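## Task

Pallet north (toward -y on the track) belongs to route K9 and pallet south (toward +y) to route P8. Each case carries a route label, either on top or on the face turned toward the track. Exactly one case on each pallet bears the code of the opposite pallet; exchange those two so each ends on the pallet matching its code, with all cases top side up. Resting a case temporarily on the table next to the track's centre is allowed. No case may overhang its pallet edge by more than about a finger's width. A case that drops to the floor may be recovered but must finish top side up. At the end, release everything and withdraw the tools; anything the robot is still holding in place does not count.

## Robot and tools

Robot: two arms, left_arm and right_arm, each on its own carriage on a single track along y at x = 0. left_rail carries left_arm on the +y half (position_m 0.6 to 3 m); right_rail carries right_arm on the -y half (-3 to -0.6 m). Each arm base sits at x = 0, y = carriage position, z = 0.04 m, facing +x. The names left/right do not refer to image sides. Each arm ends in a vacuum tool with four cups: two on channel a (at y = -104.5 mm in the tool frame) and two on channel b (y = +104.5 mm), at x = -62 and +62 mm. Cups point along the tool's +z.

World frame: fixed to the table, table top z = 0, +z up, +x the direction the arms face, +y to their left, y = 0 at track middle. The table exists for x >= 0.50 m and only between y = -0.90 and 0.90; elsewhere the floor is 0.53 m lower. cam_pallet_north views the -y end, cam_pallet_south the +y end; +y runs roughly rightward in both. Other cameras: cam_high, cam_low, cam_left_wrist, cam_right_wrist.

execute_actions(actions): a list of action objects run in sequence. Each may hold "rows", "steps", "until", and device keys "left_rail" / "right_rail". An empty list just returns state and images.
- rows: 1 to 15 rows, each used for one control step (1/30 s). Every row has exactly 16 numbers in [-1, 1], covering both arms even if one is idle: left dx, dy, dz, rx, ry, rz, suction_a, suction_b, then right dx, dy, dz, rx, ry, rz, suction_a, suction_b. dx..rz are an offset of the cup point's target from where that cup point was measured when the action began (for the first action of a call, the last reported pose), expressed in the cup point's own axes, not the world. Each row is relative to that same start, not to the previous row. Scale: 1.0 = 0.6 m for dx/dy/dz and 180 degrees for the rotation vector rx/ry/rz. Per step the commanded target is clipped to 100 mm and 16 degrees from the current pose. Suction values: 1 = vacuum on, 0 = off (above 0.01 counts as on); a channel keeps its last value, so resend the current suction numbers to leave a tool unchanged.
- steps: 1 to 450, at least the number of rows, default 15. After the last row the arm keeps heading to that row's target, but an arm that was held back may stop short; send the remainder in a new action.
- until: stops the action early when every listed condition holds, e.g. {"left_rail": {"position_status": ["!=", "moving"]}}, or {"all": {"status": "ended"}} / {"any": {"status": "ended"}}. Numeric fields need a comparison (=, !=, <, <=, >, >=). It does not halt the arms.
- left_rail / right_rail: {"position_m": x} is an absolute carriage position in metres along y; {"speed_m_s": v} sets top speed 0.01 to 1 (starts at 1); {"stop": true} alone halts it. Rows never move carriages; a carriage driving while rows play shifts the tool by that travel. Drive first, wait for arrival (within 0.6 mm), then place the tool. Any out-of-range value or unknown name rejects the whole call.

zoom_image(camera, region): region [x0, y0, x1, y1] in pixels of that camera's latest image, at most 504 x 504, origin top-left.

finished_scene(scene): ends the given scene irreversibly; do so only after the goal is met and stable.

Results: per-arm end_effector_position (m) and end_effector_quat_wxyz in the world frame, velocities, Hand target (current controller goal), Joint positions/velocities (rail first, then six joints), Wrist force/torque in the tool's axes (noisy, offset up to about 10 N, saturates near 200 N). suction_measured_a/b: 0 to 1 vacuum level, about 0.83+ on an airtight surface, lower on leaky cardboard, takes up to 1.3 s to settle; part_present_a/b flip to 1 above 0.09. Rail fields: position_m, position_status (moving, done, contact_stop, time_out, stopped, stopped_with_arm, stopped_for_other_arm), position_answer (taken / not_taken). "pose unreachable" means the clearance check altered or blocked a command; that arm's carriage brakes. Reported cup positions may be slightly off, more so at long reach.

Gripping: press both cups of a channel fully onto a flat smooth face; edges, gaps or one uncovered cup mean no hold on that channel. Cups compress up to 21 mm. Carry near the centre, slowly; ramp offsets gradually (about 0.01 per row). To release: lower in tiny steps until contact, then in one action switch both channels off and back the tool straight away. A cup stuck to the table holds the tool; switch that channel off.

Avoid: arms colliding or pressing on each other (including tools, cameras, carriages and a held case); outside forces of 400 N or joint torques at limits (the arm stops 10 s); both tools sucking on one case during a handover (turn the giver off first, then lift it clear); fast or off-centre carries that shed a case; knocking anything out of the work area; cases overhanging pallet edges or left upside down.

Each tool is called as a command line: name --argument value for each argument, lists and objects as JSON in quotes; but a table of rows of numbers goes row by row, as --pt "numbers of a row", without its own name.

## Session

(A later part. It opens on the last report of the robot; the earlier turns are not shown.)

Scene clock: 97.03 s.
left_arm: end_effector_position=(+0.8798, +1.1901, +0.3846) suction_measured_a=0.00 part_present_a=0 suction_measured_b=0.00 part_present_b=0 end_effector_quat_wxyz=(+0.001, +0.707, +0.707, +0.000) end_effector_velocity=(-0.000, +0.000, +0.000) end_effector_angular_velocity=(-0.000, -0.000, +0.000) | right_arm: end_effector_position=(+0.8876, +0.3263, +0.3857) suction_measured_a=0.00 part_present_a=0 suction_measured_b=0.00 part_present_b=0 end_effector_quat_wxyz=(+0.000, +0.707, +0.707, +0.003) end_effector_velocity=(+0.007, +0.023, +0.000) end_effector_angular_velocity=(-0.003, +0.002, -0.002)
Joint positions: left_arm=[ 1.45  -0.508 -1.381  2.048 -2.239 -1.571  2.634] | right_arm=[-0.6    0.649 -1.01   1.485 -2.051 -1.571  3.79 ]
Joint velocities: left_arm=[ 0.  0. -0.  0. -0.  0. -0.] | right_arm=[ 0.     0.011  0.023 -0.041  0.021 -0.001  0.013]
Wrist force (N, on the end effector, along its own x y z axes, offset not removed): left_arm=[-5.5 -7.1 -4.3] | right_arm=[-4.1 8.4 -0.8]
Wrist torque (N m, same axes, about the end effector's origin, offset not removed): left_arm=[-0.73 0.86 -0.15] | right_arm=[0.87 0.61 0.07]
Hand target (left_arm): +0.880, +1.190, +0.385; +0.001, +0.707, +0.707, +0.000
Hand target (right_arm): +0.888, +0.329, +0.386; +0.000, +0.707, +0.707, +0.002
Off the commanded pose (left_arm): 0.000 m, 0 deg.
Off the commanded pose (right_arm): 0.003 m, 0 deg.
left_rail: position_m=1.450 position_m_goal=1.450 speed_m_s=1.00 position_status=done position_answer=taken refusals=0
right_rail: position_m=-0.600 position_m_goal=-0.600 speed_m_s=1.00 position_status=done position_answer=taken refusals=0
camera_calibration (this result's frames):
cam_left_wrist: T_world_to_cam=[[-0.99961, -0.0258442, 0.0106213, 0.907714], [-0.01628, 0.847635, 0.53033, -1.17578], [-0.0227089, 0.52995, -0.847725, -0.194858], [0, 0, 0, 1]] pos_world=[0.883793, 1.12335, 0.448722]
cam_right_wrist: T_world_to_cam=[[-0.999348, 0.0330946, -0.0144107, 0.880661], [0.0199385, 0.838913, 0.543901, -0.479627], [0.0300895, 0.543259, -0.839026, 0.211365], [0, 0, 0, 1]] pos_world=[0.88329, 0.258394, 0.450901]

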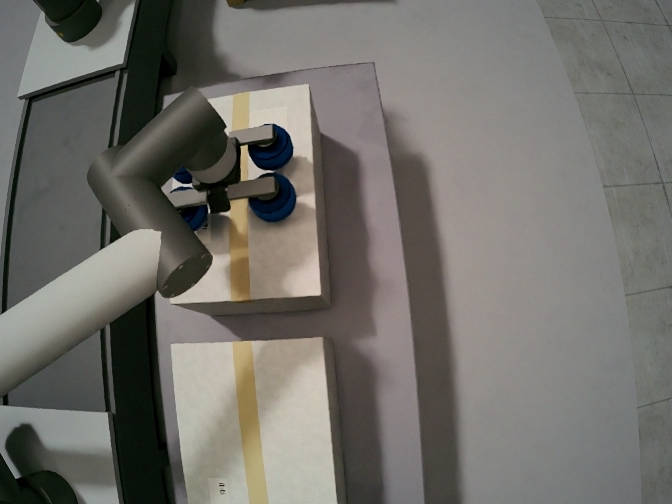

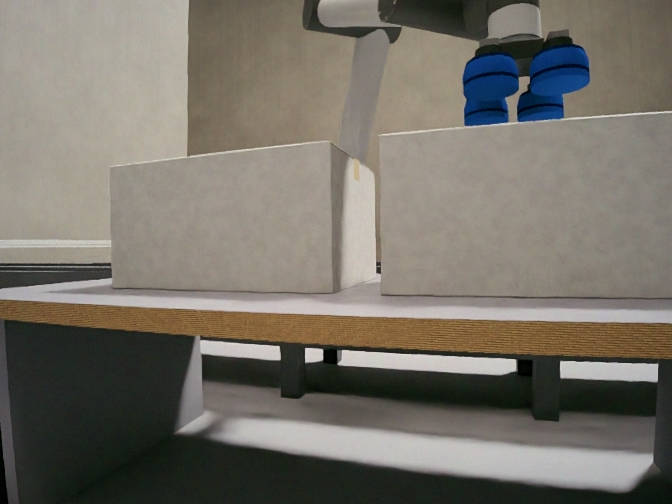

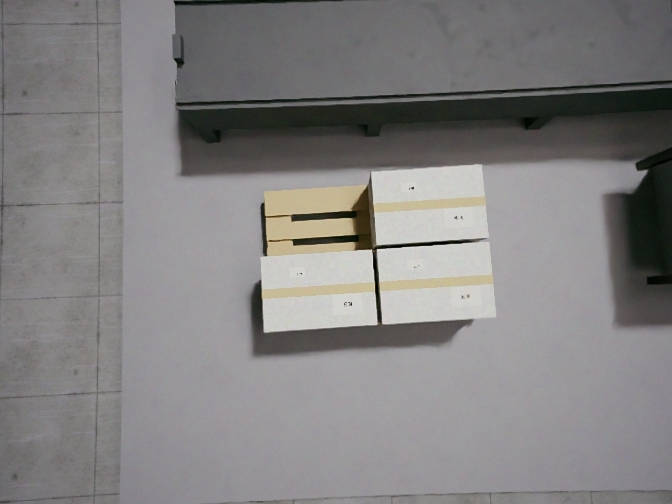

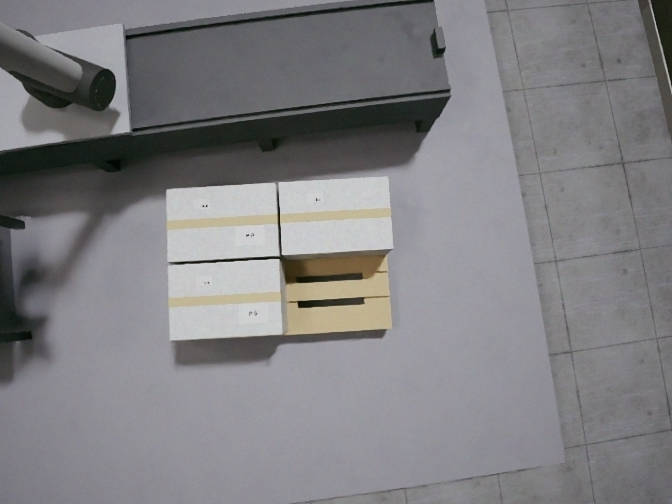

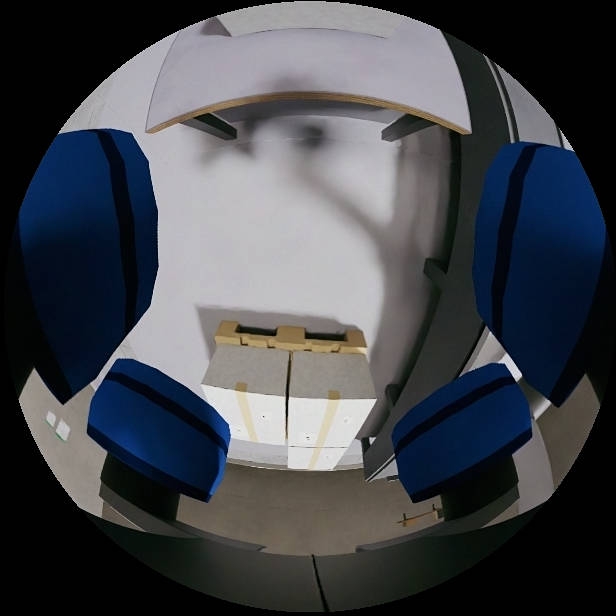

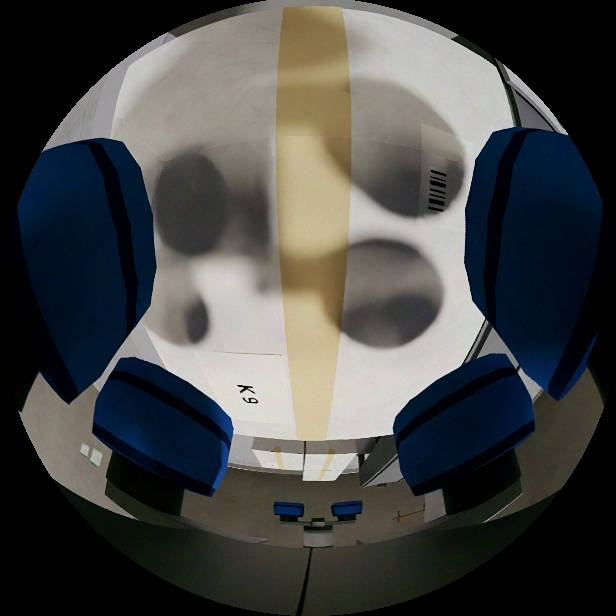

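execute_actions --actions '[{"rows":[[0,0,0,0,0,0,0,0,0.005,0.003,0.01,0,0,0,0,0],[0,0,0,0,0,0,0,0,0.005,0.006,0.022,0,0,0,0,0],[0,0,0,0,0,0,0,0,0.005,0.009,0.036,0,0,0,0,0],[0,0,0,0,0,0,0,0,0.005,0.009,0.05,0,0,0,0,0],[0,0,0,0,0,0,0,0,0.005,0.009,0.064,0,0,0,0,0],[0,0,0,0,0,0,0,0,0.005,0.009,0.078,0,0,0,0,0],[0,0,0,0,0,0,0,0,0.005,0.009,0.09,0,0,0,0,0],[0,0,0,0,0,0,0,0,0.005,0.009,0.1,0,0,0,0,0],[0,0,0,0,0,0,0,0,0.005,0.009,0.109,0,0,0,0,0],[0,0,0,0,0,0,0,0,0.005,0.009,0.117,0,0,0,0,0],[0,0,0,0,0,0,0,0,0.005,0.009,0.124,0,0,0,0,0],[0,0,0,0,0,0,0,0,0.005,0.009,0.131,0,0,0,1,1],[0,0,0,0,0,0,0,0,0.005,0.009,0.137,0,0,0,1,1],[0,0,0,0,0,0,0,0,0.005,0.009,0.143,0,0,0,1,1],[0,0,0,0,0,0,0,0,0.005,0.009,0.148,0,0,0,1,1]],"steps":30}]'

Scene clock: 103.77 s.
left_arm: end_effector_position=(+0.8798, +1.1901, +0.3847) suction_measured_a=0.00 part_present_a=0 suction_measured_b=0.00 part_present_b=0 end_effector_quat_wxyz=(+0.001, +0.707, +0.707, +0.000) end_effector_velocity=(+0.000, -0.000, -0.000) end_effector_angular_velocity=(+0.000, +0.000, -0.000) | right_arm: end_effector_position=(+0.8935, +0.3293, +0.2970) suction_measured_a=0.91 part_present_a=1 suction_measured_b=0.91 part_present_b=1 end_effector_quat_wxyz=(+0.000, +0.707, +0.707, +0.002) end_effector_velocity=(-0.006, +0.009, +0.001) end_effector_angular_velocity=(+0.021, +0.009, +0.003)
Joint positions: left_arm=[ 1.45  -0.508 -1.381  2.048 -2.239 -1.571  2.634] | right_arm=[-0.6    0.648 -0.952  1.524 -2.147 -1.571  3.79 ]
Joint velocities: left_arm=[ 0. -0.  0. -0.  0. -0.  0.] | right_arm=[ 0.     0.003 -0.    -0.    -0.005  0.022  0.   ]
Wrist force (N, on the end effector, along its own x y z axes, offset not removed): left_arm=[-1.8 -6.4 0.1] | right_arm=[-7.4 -21.6 29.0]
Wrist torque (N m, same axes, about the end effector's origin, offset not removed): left_arm=[-0.80 0.41 -0.34] | right_arm=[4.90 -9.96 -3.13]
Hand target (left_arm): +0.880, +1.190, +0.385; +0.001, +0.707, +0.707, +0.000
Hand target (right_arm): +0.894, +0.329, +0.297; +0.000, +0.707, +0.707, +0.003
Off the commanded pose (left_arm): 0.000 m, 0 deg.
Off the commanded pose (right_arm): 0.000 m, 0 deg.
left_rail: position_m=1.450 position_m_goal=1.450 speed_m_s=1.00 position_status=done position_answer=taken refusals=0
right_rail: position_m=-0.600 position_m_goal=-0.600 speed_m_s=1.00 position_status=done position_answer=taken refusals=0
camera_calibration (this result's frames):
cam_left_wrist: T_world_to_cam=[[-0.99961, -0.0258438, 0.0105585, 0.907717], [-0.0163138, 0.847654, 0.530298, -1.1758], [-0.0226548, 0.529919, -0.847745, -0.194821], [0, 0, 0, 1]] pos_world=[0.883768, 1.12337, 0.448781]
cam_right_wrist: T_world_to_cam=[[-0.999352, 0.0331478, -0.0140488, 0.885024], [0.0201939, 0.839163, 0.543505, -0.43423], [0.0298052, 0.542869, -0.839288, 0.135603], [0, 0, 0, 1]] pos_world=[0.889177, 0.261438, 0.362249]

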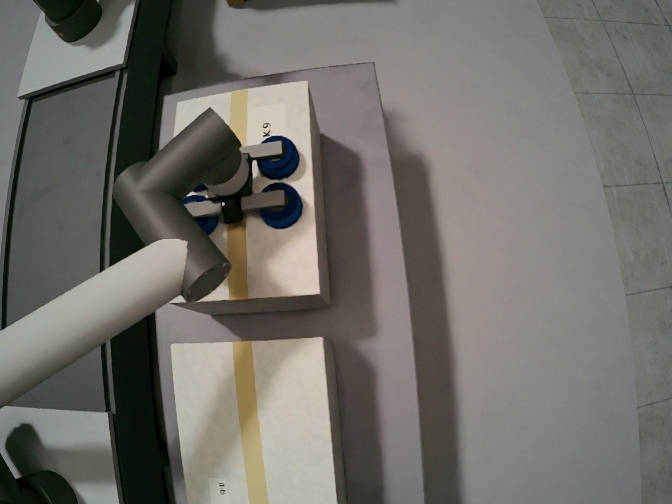

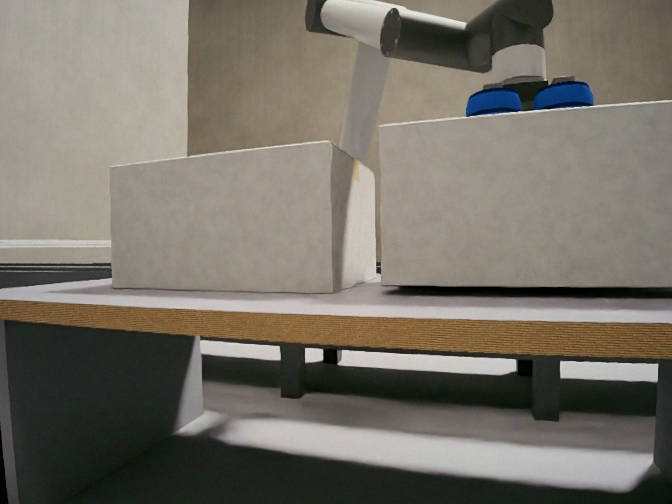

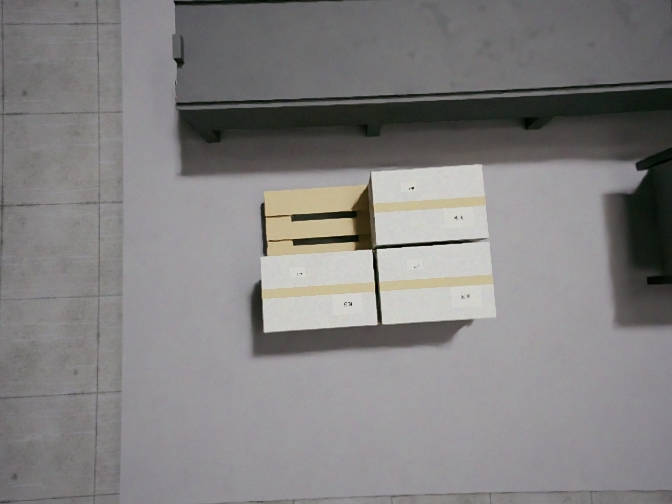

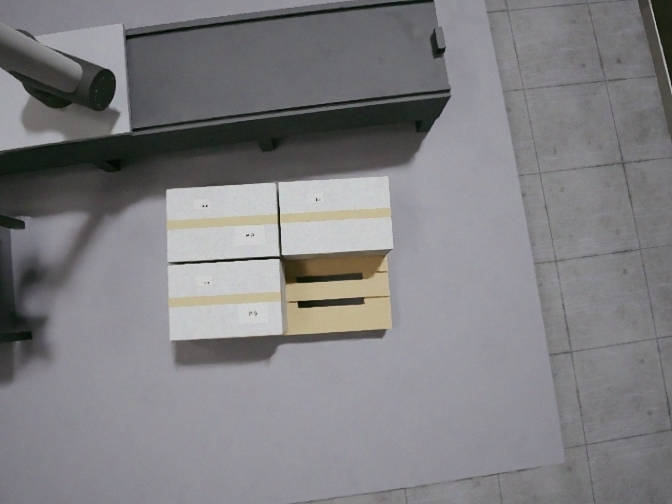

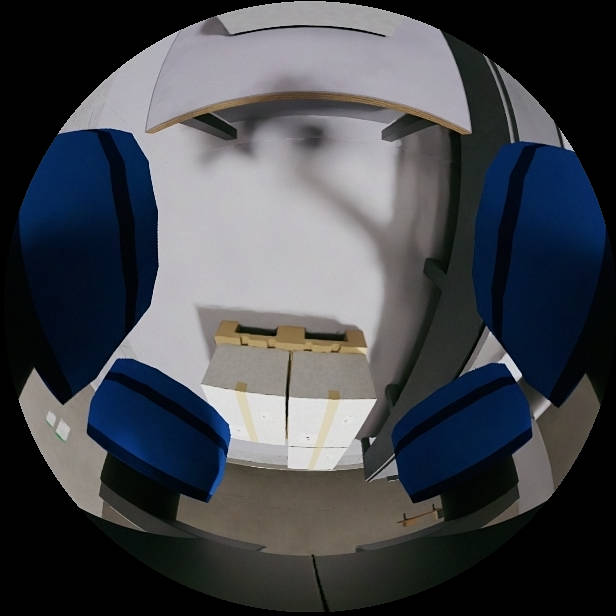

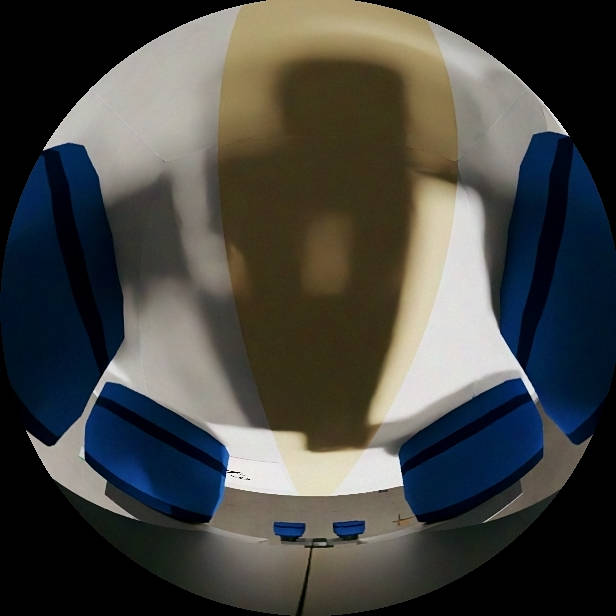

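execute_actions --actions '[{"rows":[[0,0,0,0,0,0,0,0,0,0,-0.006,0,0,0,1,1],[0,0,0,0,0,0,0,0,0,0,-0.015,0,0,0,1,1],[0,0,0,0,0,0,0,0,0,0,-0.027,0,0,0,1,1],[0,0,0,0,0,0,0,0,0,0,-0.042,0,0,0,1,1],[0,0,0,0,0,0,0,0,0,0,-0.06,0,0,0,1,1],[0,0,0,0,0,0,0,0,0,0,-0.08,0,0,0,1,1],[0,0,0,0,0,0,0,0,0,0,-0.105,0,0,0,1,1],[0,0,0,0,0,0,0,0,0,0,-0.135,0,0,0,1,1],[0,0,0,0,0,0,0,0,0,0,-0.17,0,0,0,1,1],[0,0,0,0,0,0,0,0,0,0,-0.56,0,0,0,1,1]],"steps":30},{"right_rail":{"position_m":-2.81},"rows":[[0,0,0,0,0,0,0,0,-0.01,0,-0.02,0,0,0,1,1],[0,0,0,0,0,0,0,0,-0.025,0,-0.02,0,0,0,1,1],[0,0,0,0,0,0,0,0,-0.045,0,-0.02,0,0,0,1,1],[0,0,0,0,0,0,0,0,-0.07,0,-0.02,0,0,0,1,1],[0,0,0,0,0,0,0,0,-0.1,0,-0.02,0,0,0,1,1],[0,0,0,0,0,0,0,0,-0.13,0,-0.02,0,0,0,1,1],[0,0,0,0,0,0,0,0,-0.8,-0.05,-0.02,0,0,0,1,1]],"steps":15},{"left_rail":{"position_m":0.6},"steps":22}]'

Scene clock: 118.27 s.
left_arm: end_effector_position=(+0.8798, +0.7489, +0.3846) suction_measured_a=0.00 part_present_a=0 suction_measured_b=0.00 part_present_b=0 end_effector_quat_wxyz=(+0.001, +0.707, +0.707, +0.000) end_effector_velocity=(-0.000, -1.000, -0.000) end_effector_angular_velocity=(+0.000, +0.000, -0.000) | right_arm: end_effector_position=(+0.8622, -1.0709, +0.6297) suction_measured_a=0.91 part_present_a=1 suction_measured_b=0.91 part_present_b=1 end_effector_quat_wxyz=(+0.001, +0.708, +0.707, +0.003) end_effector_velocity=(-0.014, -1.174, +0.006) end_effector_angular_velocity=(+0.015, -0.010, +0.008)
Joint positions: left_arm=[ 1.009 -0.508 -1.381  2.048 -2.239 -1.571  2.634] | right_arm=[-1.541  0.293 -1.45   1.75  -1.877 -1.569  3.436]
Joint velocities: left_arm=[-1. -0.  0. -0.  0.  0. -0.] | right_arm=[-0.999 -0.174 -0.116  0.128 -0.026  0.012 -0.181]
Wrist force (N, on the end effector, along its own x y z axes, offset not removed): left_arm=[-1.9 -0.7 0.1] | right_arm=[-26.0 6.7 17.6]
Wrist torque (N m, same axes, about the end effector's origin, offset not removed): left_arm=[-0.16 0.42 -0.20] | right_arm=[1.82 -10.01 -0.02]
Hand target (left_arm): +0.880, +0.690, +0.385; +0.001, +0.707, +0.707, +0.000
Hand target (right_arm): +0.860, -1.151, +0.630; +0.001, +0.707, +0.707, +0.004
Off the commanded pose (left_arm): 0.000 m, 0 deg.
Off the commanded pose (right_arm): 0.023 m, 0 deg.
left_rail: position_m=1.009 position_m_goal=0.600 speed_m_s=1.00 position_status=moving position_answer=taken refusals=0
right_rail: position_m=-1.541 position_m_goal=-2.810 speed_m_s=1.00 position_status=moving position_answer=taken refusals=0
camera_calibration (this result's frames):
cam_left_wrist: T_world_to_cam=[[-0.999609, -0.0258889, 0.0105986, 0.896362], [-0.0163303, 0.847641, 0.530318, -0.801771], [-0.0227132, 0.529938, -0.847732, 0.0389893], [0, 0, 0, 1]] pos_world=[0.883803, 0.682159, 0.448746]
cam_right_wrist: T_world_to_cam=[[-0.99925, 0.0352612, -0.0160154, 0.908223], [0.0208688, 0.838617, 0.544322, 0.558971], [0.0326242, 0.543579, -0.838724, 1.17387], [0, 0, 0, 1]] pos_world=[0.85758, -1.13888, 0.69484]

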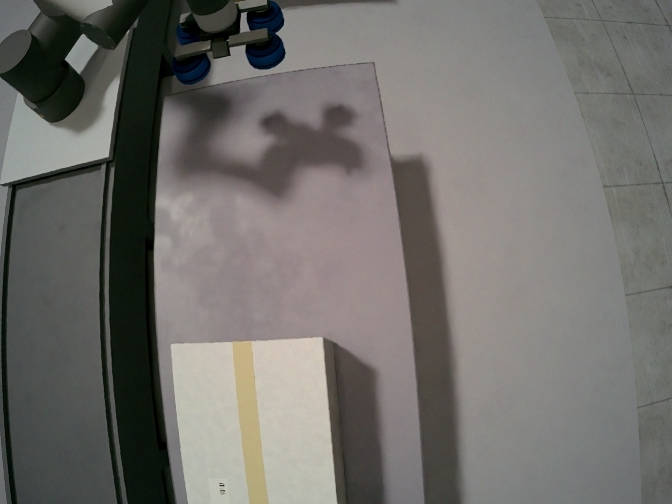

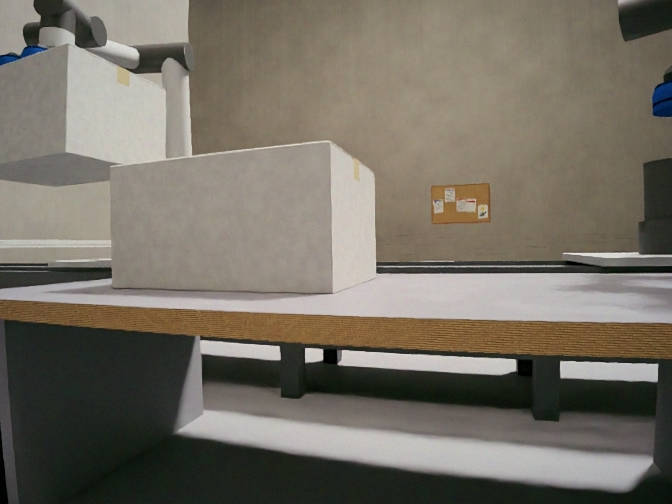

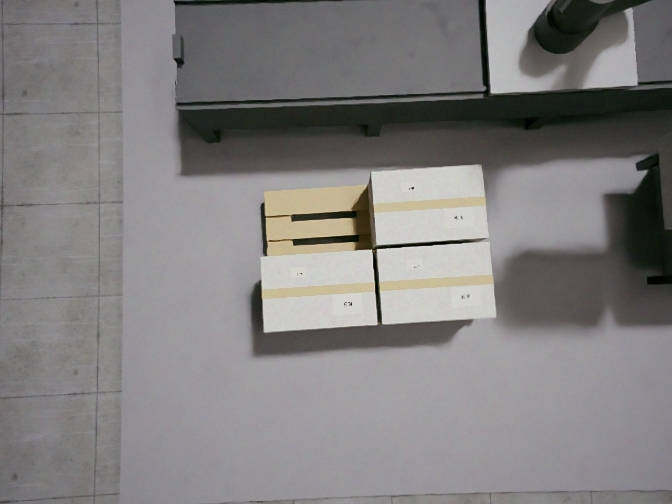

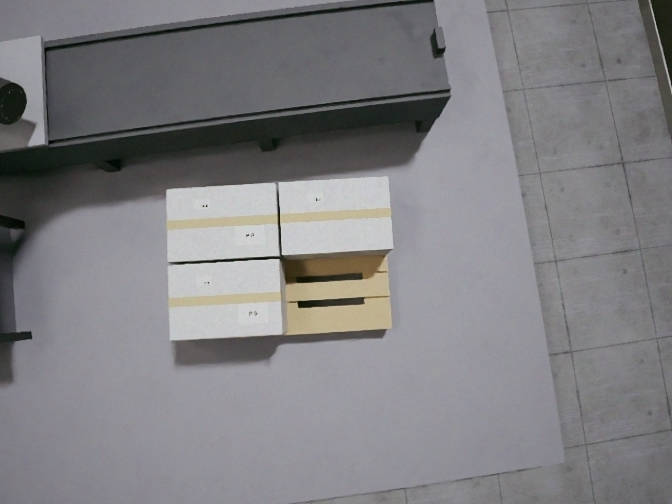

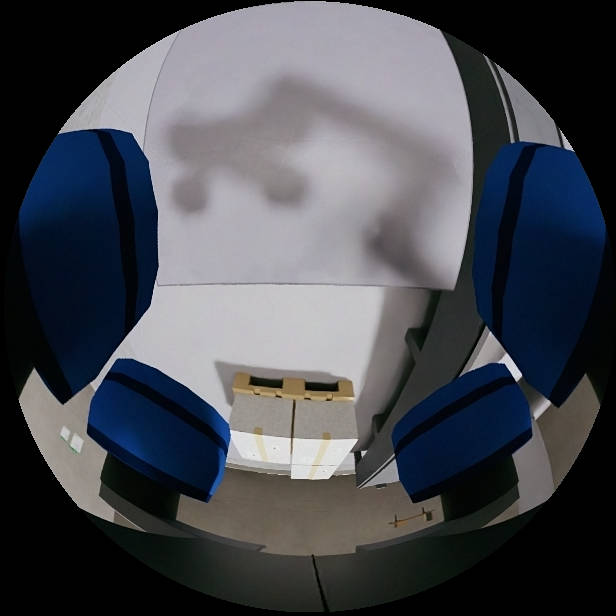

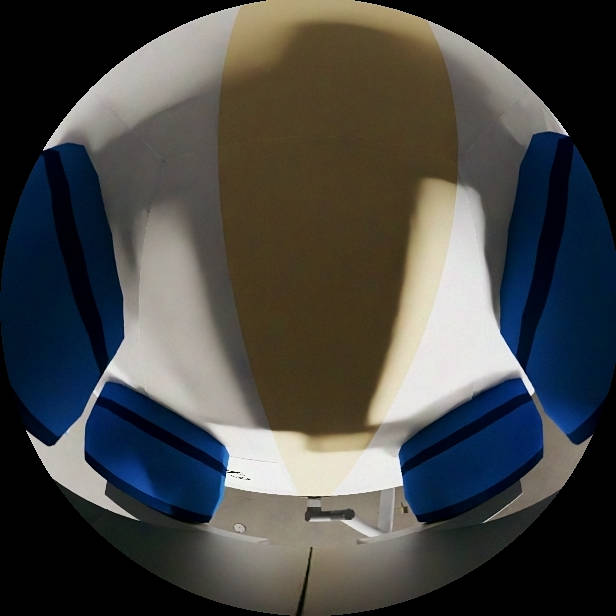

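Refresh state to have a clean reference.

execute_actions --actions '[]'

Scene clock: 123.20 s.
left_arm: end_effector_position=(+0.8798, +0.3399, +0.3846) suction_measured_a=0.00 part_present_a=0 suction_measured_b=0.00 part_present_b=0 end_effector_quat_wxyz=(+0.001, +0.707, +0.707, +0.000) end_effector_velocity=(-0.000, -0.000, -0.000) end_effector_angular_velocity=(-0.000, +0.000, -0.000) | right_arm: end_effector_position=(+0.8603, -2.3613, +0.6303) suction_measured_a=0.91 part_present_a=1 suction_measured_b=0.91 part_present_b=1 end_effector_quat_wxyz=(+0.001, +0.707, +0.707, +0.004) end_effector_velocity=(-0.000, +0.000, -0.000) end_effector_angular_velocity=(+0.000, +0.000, -0.000)
Joint positions: left_arm=[ 0.6   -0.508 -1.381  2.048 -2.239 -1.571  2.634] | right_arm=[-2.81   0.271 -1.464  1.766 -1.88  -1.568  3.413]
Joint velocities: left_arm=[ 0.  0.  0.  0. -0. -0.  0.] | right_arm=[ 0.  0.  0.  0. -0.  0.  0.]
Wrist force (N, on the end effector, along its own x y z axes, offset not removed): left_arm=[-5.8 1.7 -4.5] | right_arm=[-4.3 7.1 17.9]
Wrist torque (N m, same axes, about the end effector's origin, offset not removed): left_arm=[0.37 1.03 -0.24] | right_arm=[1.48 -8.34 -0.11]
Hand target (left_arm): +0.880, +0.340, +0.385; +0.001, +0.707, +0.707, +0.000
Hand target (right_arm): +0.860, -2.361, +0.630; +0.001, +0.707, +0.707, +0.004
Off the commanded pose (left_arm): 0.000 m, 0 deg.
Off the commanded pose (right_arm): 0.001 m, 0 deg.
left_rail: position_m=0.600 position_m_goal=0.600 speed_m_s=1.00 position_status=done position_answer=taken refusals=0
right_rail: position_m=-2.810 position_m_goal=-2.810 speed_m_s=1.00 position_status=done position_answer=taken refusals=0
camera_calibration (this result's frames):
cam_left_wrist: T_world_to_cam=[[-0.99961, -0.0258444, 0.0106211, 0.885741], [-0.0162802, 0.847635, 0.53033, -0.455111], [-0.0227089, 0.52995, -0.847725, 0.255708], [0, 0, 0, 1]] pos_world=[0.883793, 0.273147, 0.448722]
cam_right_wrist: T_world_to_cam=[[-0.99929, 0.033585, -0.0170562, 0.948553], [0.0188381, 0.837699, 0.545807, 1.63939], [0.0326189, 0.545098, -0.837737, 1.87882], [0, 0, 0, 1]] pos_world=[0.855711, -2.42931, 0.695347]

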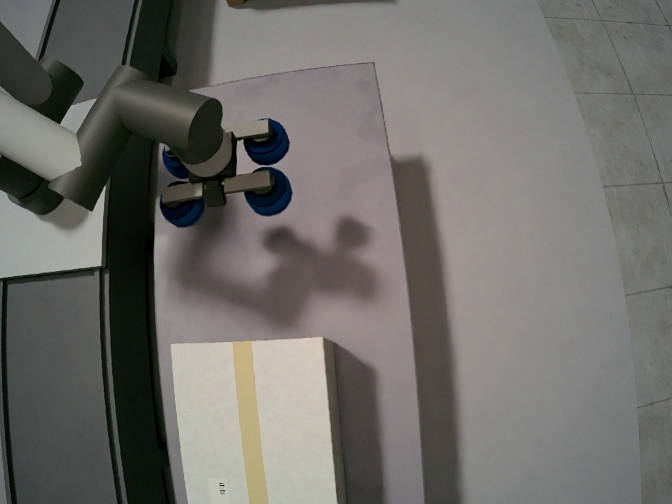

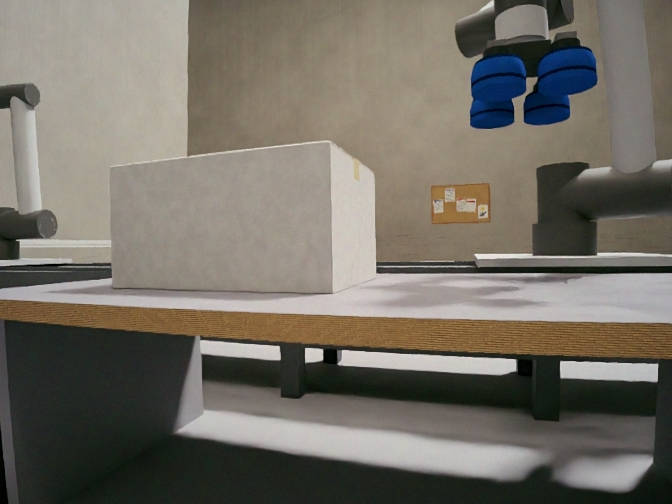

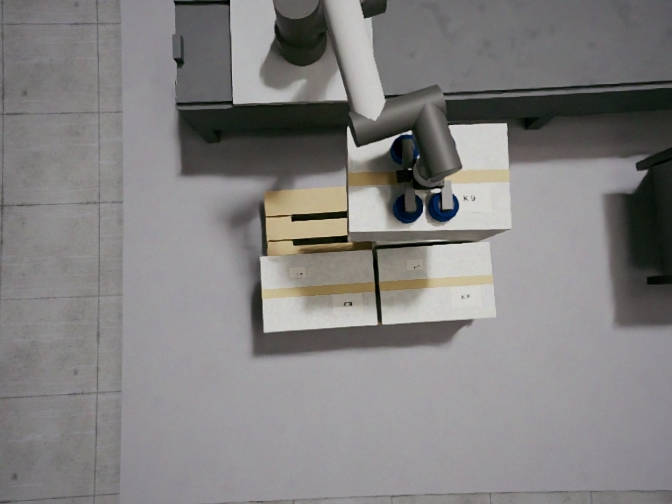

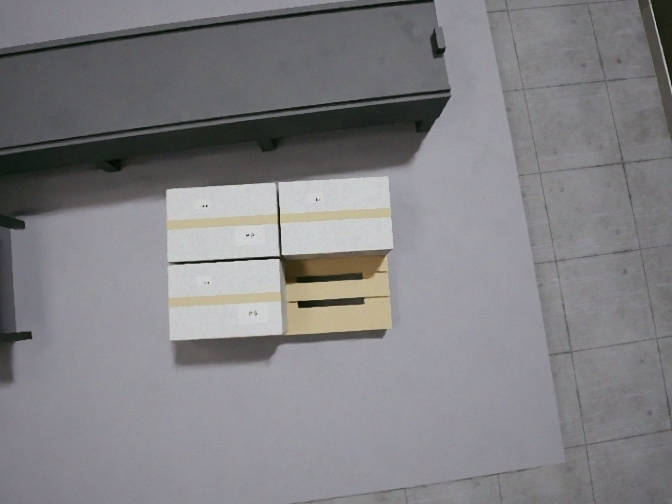

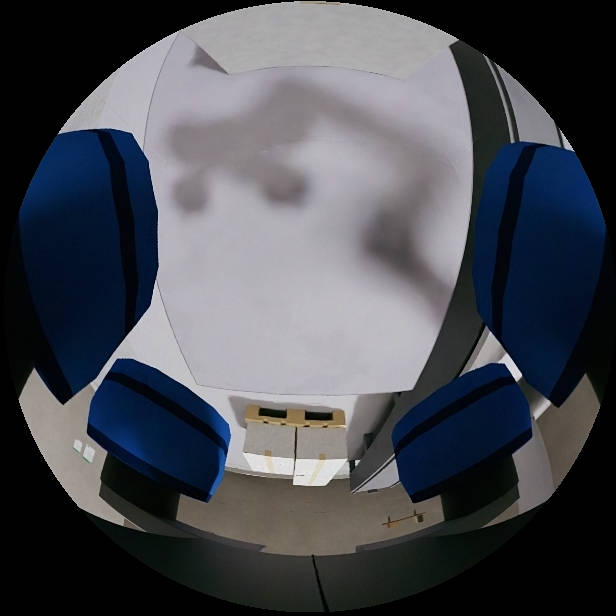

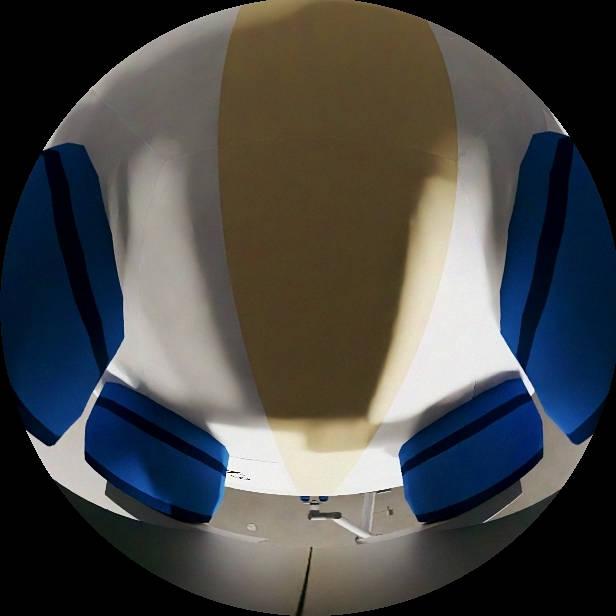

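execute_actions --actions '[{"rows":[[-0.01,0,0,0,0,0,0,0,-0.008,0,0.006,0,0,-0.001,1,1],[-0.025,0,0,0,0,0,0,0,-0.02,-0.002,0.016,0,0,-0.002,1,1],[-0.045,0,0,0,0,0,0,0,-0.036,-0.003,0.028,0,0,-0.003,1,1],[-0.07,0,0,0,0,0,0,0,-0.056,-0.004,0.044,0.001,0,-0.004,1,1],[-0.1,0,0,0,0,0,0,0,-0.08,-0.006,0.063,0.001,-0.001,-0.005,1,1],[-0.14,0,0,0,0,0,0,0,-0.11,-0.008,0.087,0.002,-0.001,-0.006,1,1],[-1,-0.02,0,0,0,0,0,0,-0.76,-0.054,0.6,0.0023,-0.0014,-0.0135,1,1]],"steps":40}]'

Scene clock: 134.17 s.
left_arm: end_effector_position=(+0.8587, -0.2056, +0.3852) suction_measured_a=0.00 part_present_a=0 suction_measured_b=0.00 part_present_b=0 end_effector_quat_wxyz=(+0.002, +0.708, +0.706, -0.000) end_effector_velocity=(+0.024, -0.399, -0.002) end_effector_angular_velocity=(-0.005, -0.004, -0.000) | right_arm: end_effector_position=(+0.8259, -2.7792, +0.2954) suction_measured_a=0.91 part_present_a=1 suction_measured_b=0.91 part_present_b=1 end_effector_quat_wxyz=(-0.003, +0.693, +0.721, -0.003) end_effector_velocity=(+0.004, -0.277, -0.205) end_effector_angular_velocity=(-0.001, -0.018, +0.003)
Joint positions: left_arm=[ 0.6   -0.925 -1.118  1.665 -2.122 -1.571  2.219] | right_arm=[-2.81  -0.207 -1.39   2.223 -2.396 -1.574  2.896]
Joint velocities: left_arm=[ 0.    -0.191  0.293 -0.467  0.167  0.001 -0.191] | right_arm=[ 0.    -0.337  0.212  0.144 -0.375  0.    -0.34 ]
Wrist force (N, on the end effector, along its own x y z axes, offset not removed): left_arm=[-13.1 -7.5 -0.2] | right_arm=[-38.7 -4.2 45.5]
Wrist torque (N m, same axes, about the end effector's origin, offset not removed): left_arm=[-0.72 1.80 -0.40] | right_arm=[2.37 -13.52 -0.21]
Hand target (left_arm): +0.863, -0.256, +0.385; +0.002, +0.708, +0.707, -0.000
Hand target (right_arm): +0.828, -2.813, +0.270; -0.001, +0.692, +0.721, -0.001
Off the commanded pose (left_arm): 0.055 m, 0 deg.
Off the commanded pose (right_arm): 0.046 m, 1 deg.
left_rail: position_m=0.600 position_m_goal=0.600 speed_m_s=1.00 position_status=done position_answer=taken refusals=0
right_rail: position_m=-2.810 position_m_goal=-2.810 speed_m_s=1.00 position_status=done position_answer=taken refusals=0
camera_calibration (this result's frames):
cam_left_wrist: T_world_to_cam=[[-0.999656, -0.0242759, 0.00991657, 0.85116], [-0.0153627, 0.848622, 0.528776, 0.006587], [-0.021252, 0.528442, -0.848703, 0.543636], [0, 0, 0, 1]] pos_world=[0.862521, -0.272207, 0.449462]
cam_right_wrist: T_world_to_cam=[[-0.999986, -0.0049714, -0.001899, 0.811516], [-0.00520959, 0.841595, 0.540085, 2.20536], [-0.00108679, 0.540087, -0.841609, 1.84226], [0, 0, 0, 1]] pos_world=[0.824996, -2.84696, 0.360917]

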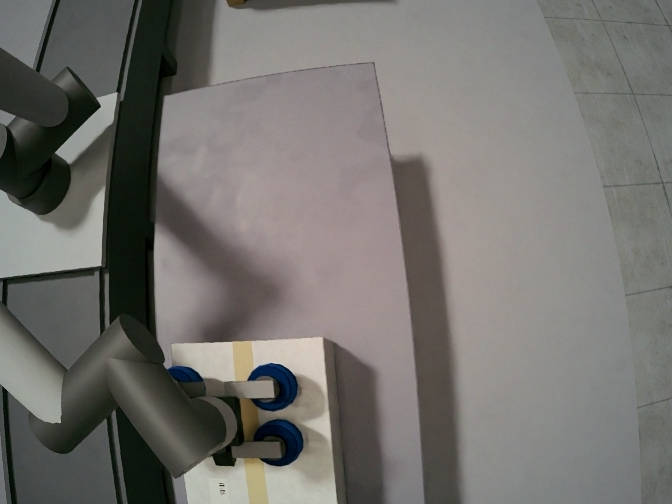

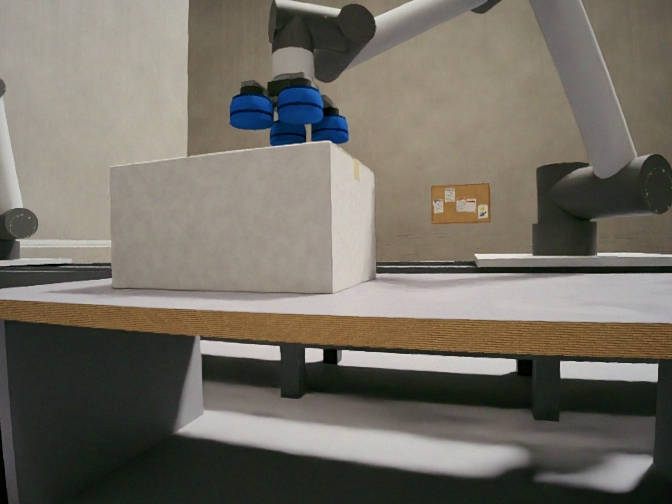

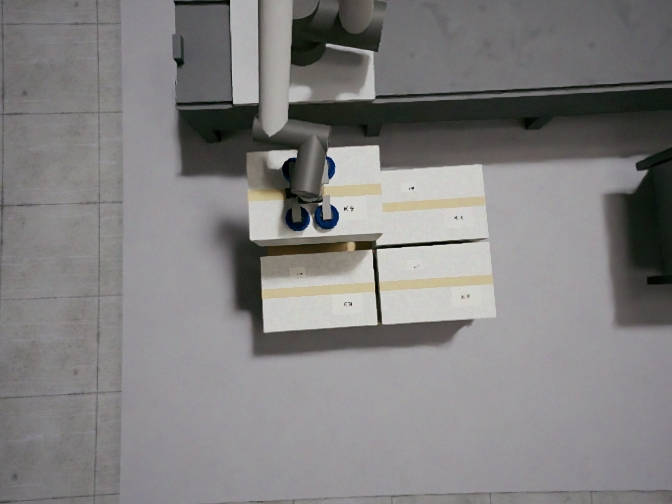

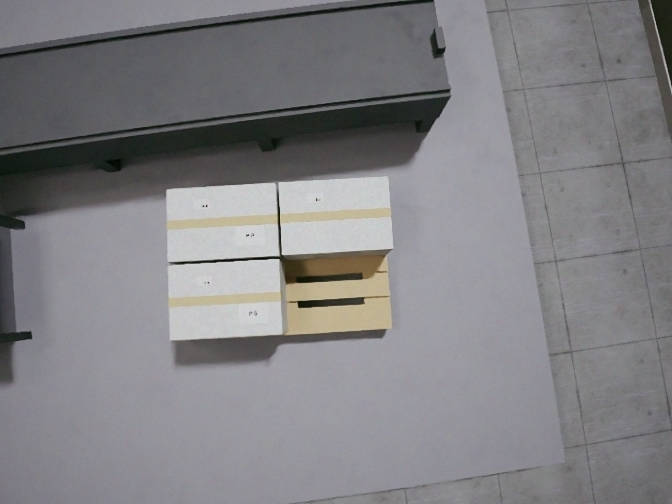

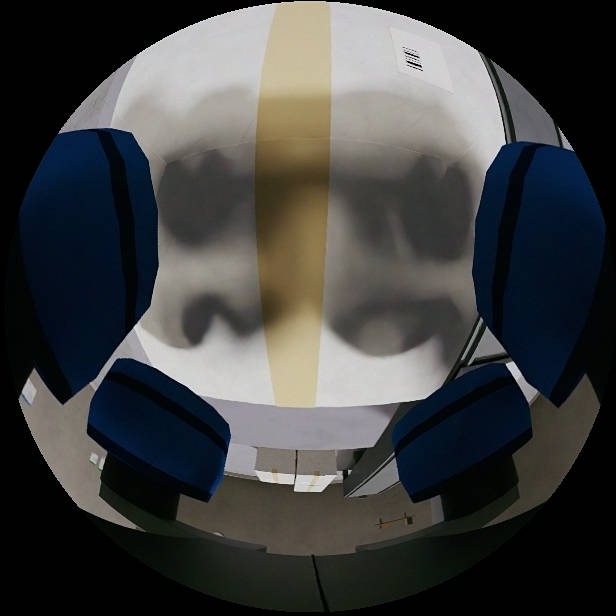

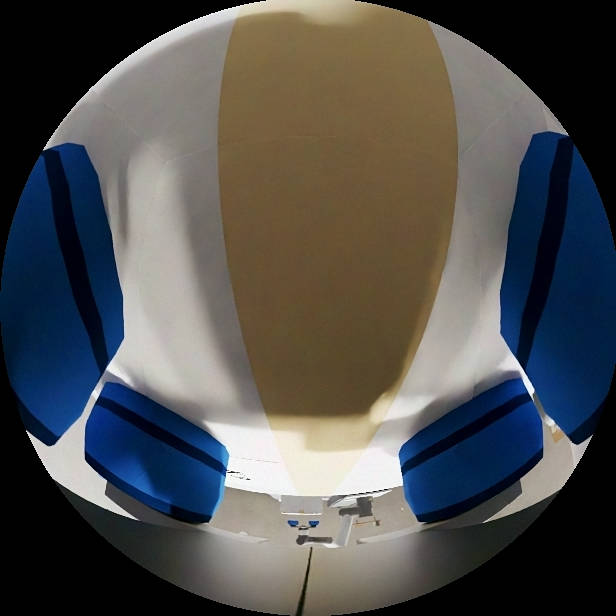

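execute_actions --actions '[]'

Scene clock: 139.50 s.
left_arm: end_effector_position=(+0.8635, -0.2564, +0.3850) suction_measured_a=0.00 part_present_a=0 suction_measured_b=0.00 part_present_b=0 end_effector_quat_wxyz=(+0.002, +0.708, +0.707, -0.000) end_effector_velocity=(+0.000, +0.000, -0.000) end_effector_angular_velocity=(+0.000, +0.000, +0.000) | right_arm: end_effector_position=(+0.8278, -2.8135, +0.2699) suction_measured_a=0.91 part_present_a=1 suction_measured_b=0.91 part_present_b=1 end_effector_quat_wxyz=(-0.001, +0.692, +0.721, -0.001) end_effector_velocity=(+0.000, -0.000, -0.000) end_effector_angular_velocity=(+0.000, +0.000, -0.000)
Joint positions: left_arm=[ 0.6   -0.947 -1.079  1.601 -2.097 -1.57   2.195] | right_arm=[-2.81  -0.249 -1.361  2.24  -2.446 -1.571  2.852]
Joint velocities: left_arm=[ 0.  0.  0. -0.  0. -0.  0.] | right_arm=[ 0. -0.  0. -0.  0.  0. -0.]
Wrist force (N, on the end effector, along its own x y z axes, offset not removed): left_arm=[-9.2 2.4 2.2] | right_arm=[-3.6 7.3 20.0]
Wrist torque (N m, same axes, about the end effector's origin, offset not removed): left_arm=[0.41 1.10 -0.56] | right_arm=[1.42 -8.46 0.06]
Hand target (left_arm): +0.863, -0.256, +0.385; +0.002, +0.708, +0.707, -0.000
Hand target (right_arm): +0.828, -2.813, +0.270; -0.001, +0.692, +0.721, -0.001
Off the commanded pose (left_arm): 0.005 m, 0 deg.
Off the commanded pose (right_arm): 0.004 m, 0 deg.
left_rail: position_m=0.600 position_m_goal=0.600 speed_m_s=1.00 position_status=done position_answer=taken refusals=0
right_rail: position_m=-2.810 position_m_goal=-2.810 speed_m_s=1.00 position_status=done position_answer=taken refusals=0
camera_calibration (this result's frames):
cam_left_wrist: T_world_to_cam=[[-0.999636, -0.0251651, 0.00967906, 0.854544], [-0.0162402, 0.848535, 0.528891, 0.0506051], [-0.0215226, 0.528541, -0.848635, 0.570636], [0, 0, 0, 1]] pos_world=[0.867337, -0.32304, 0.449226]
cam_right_wrist: T_world_to_cam=[[-0.999944, -0.00730175, -0.007618, 0.808103], [-0.0102632, 0.840775, 0.541288, 2.2495], [0.00245268, 0.541336, -0.840803, 1.83968], [0, 0, 0, 1]] pos_world=[0.826633, -2.88131, 0.335342]

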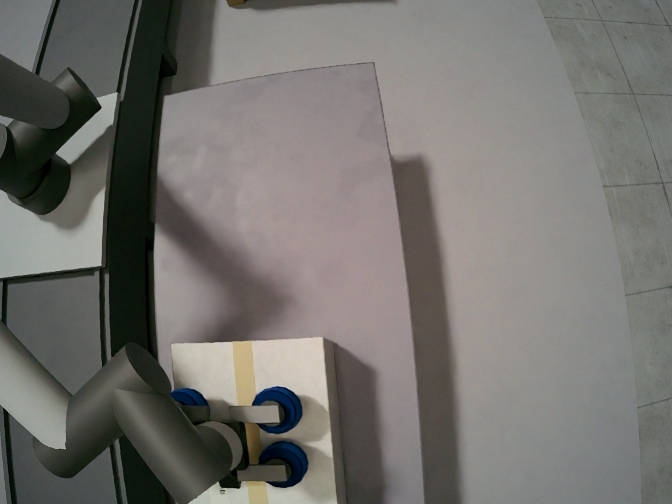

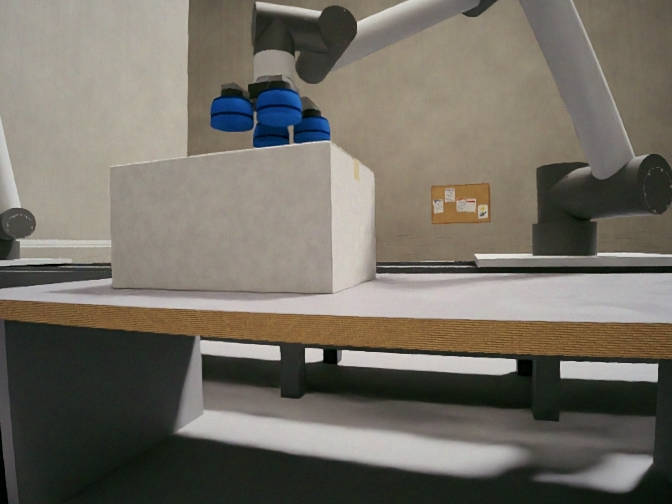

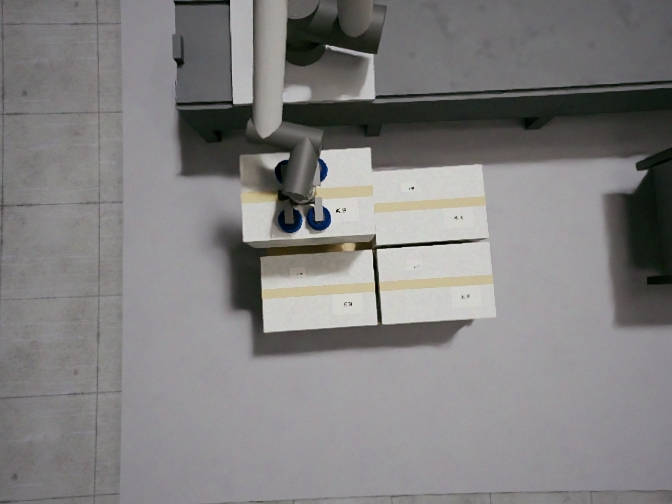

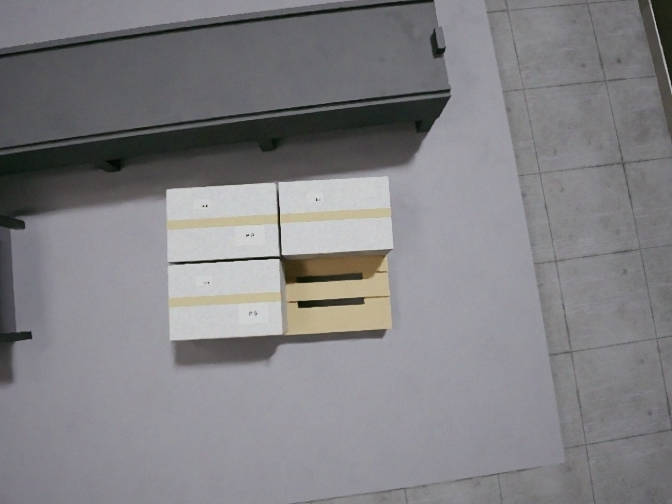

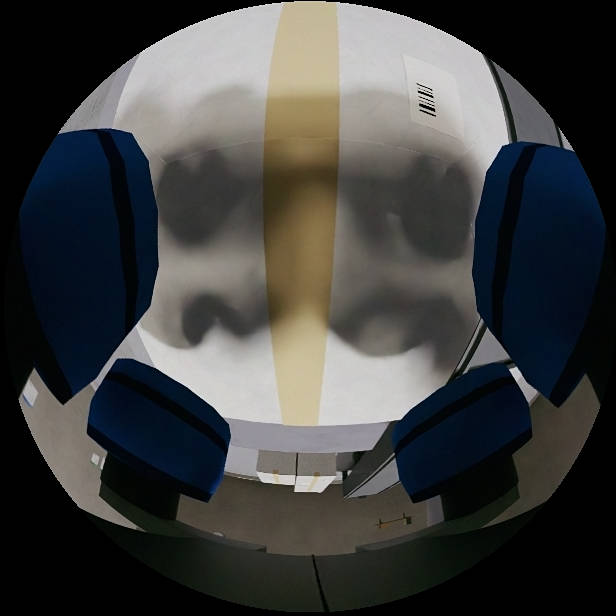

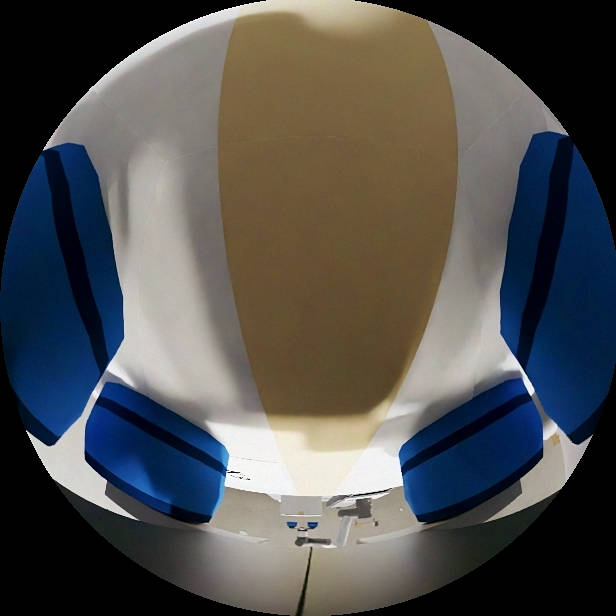

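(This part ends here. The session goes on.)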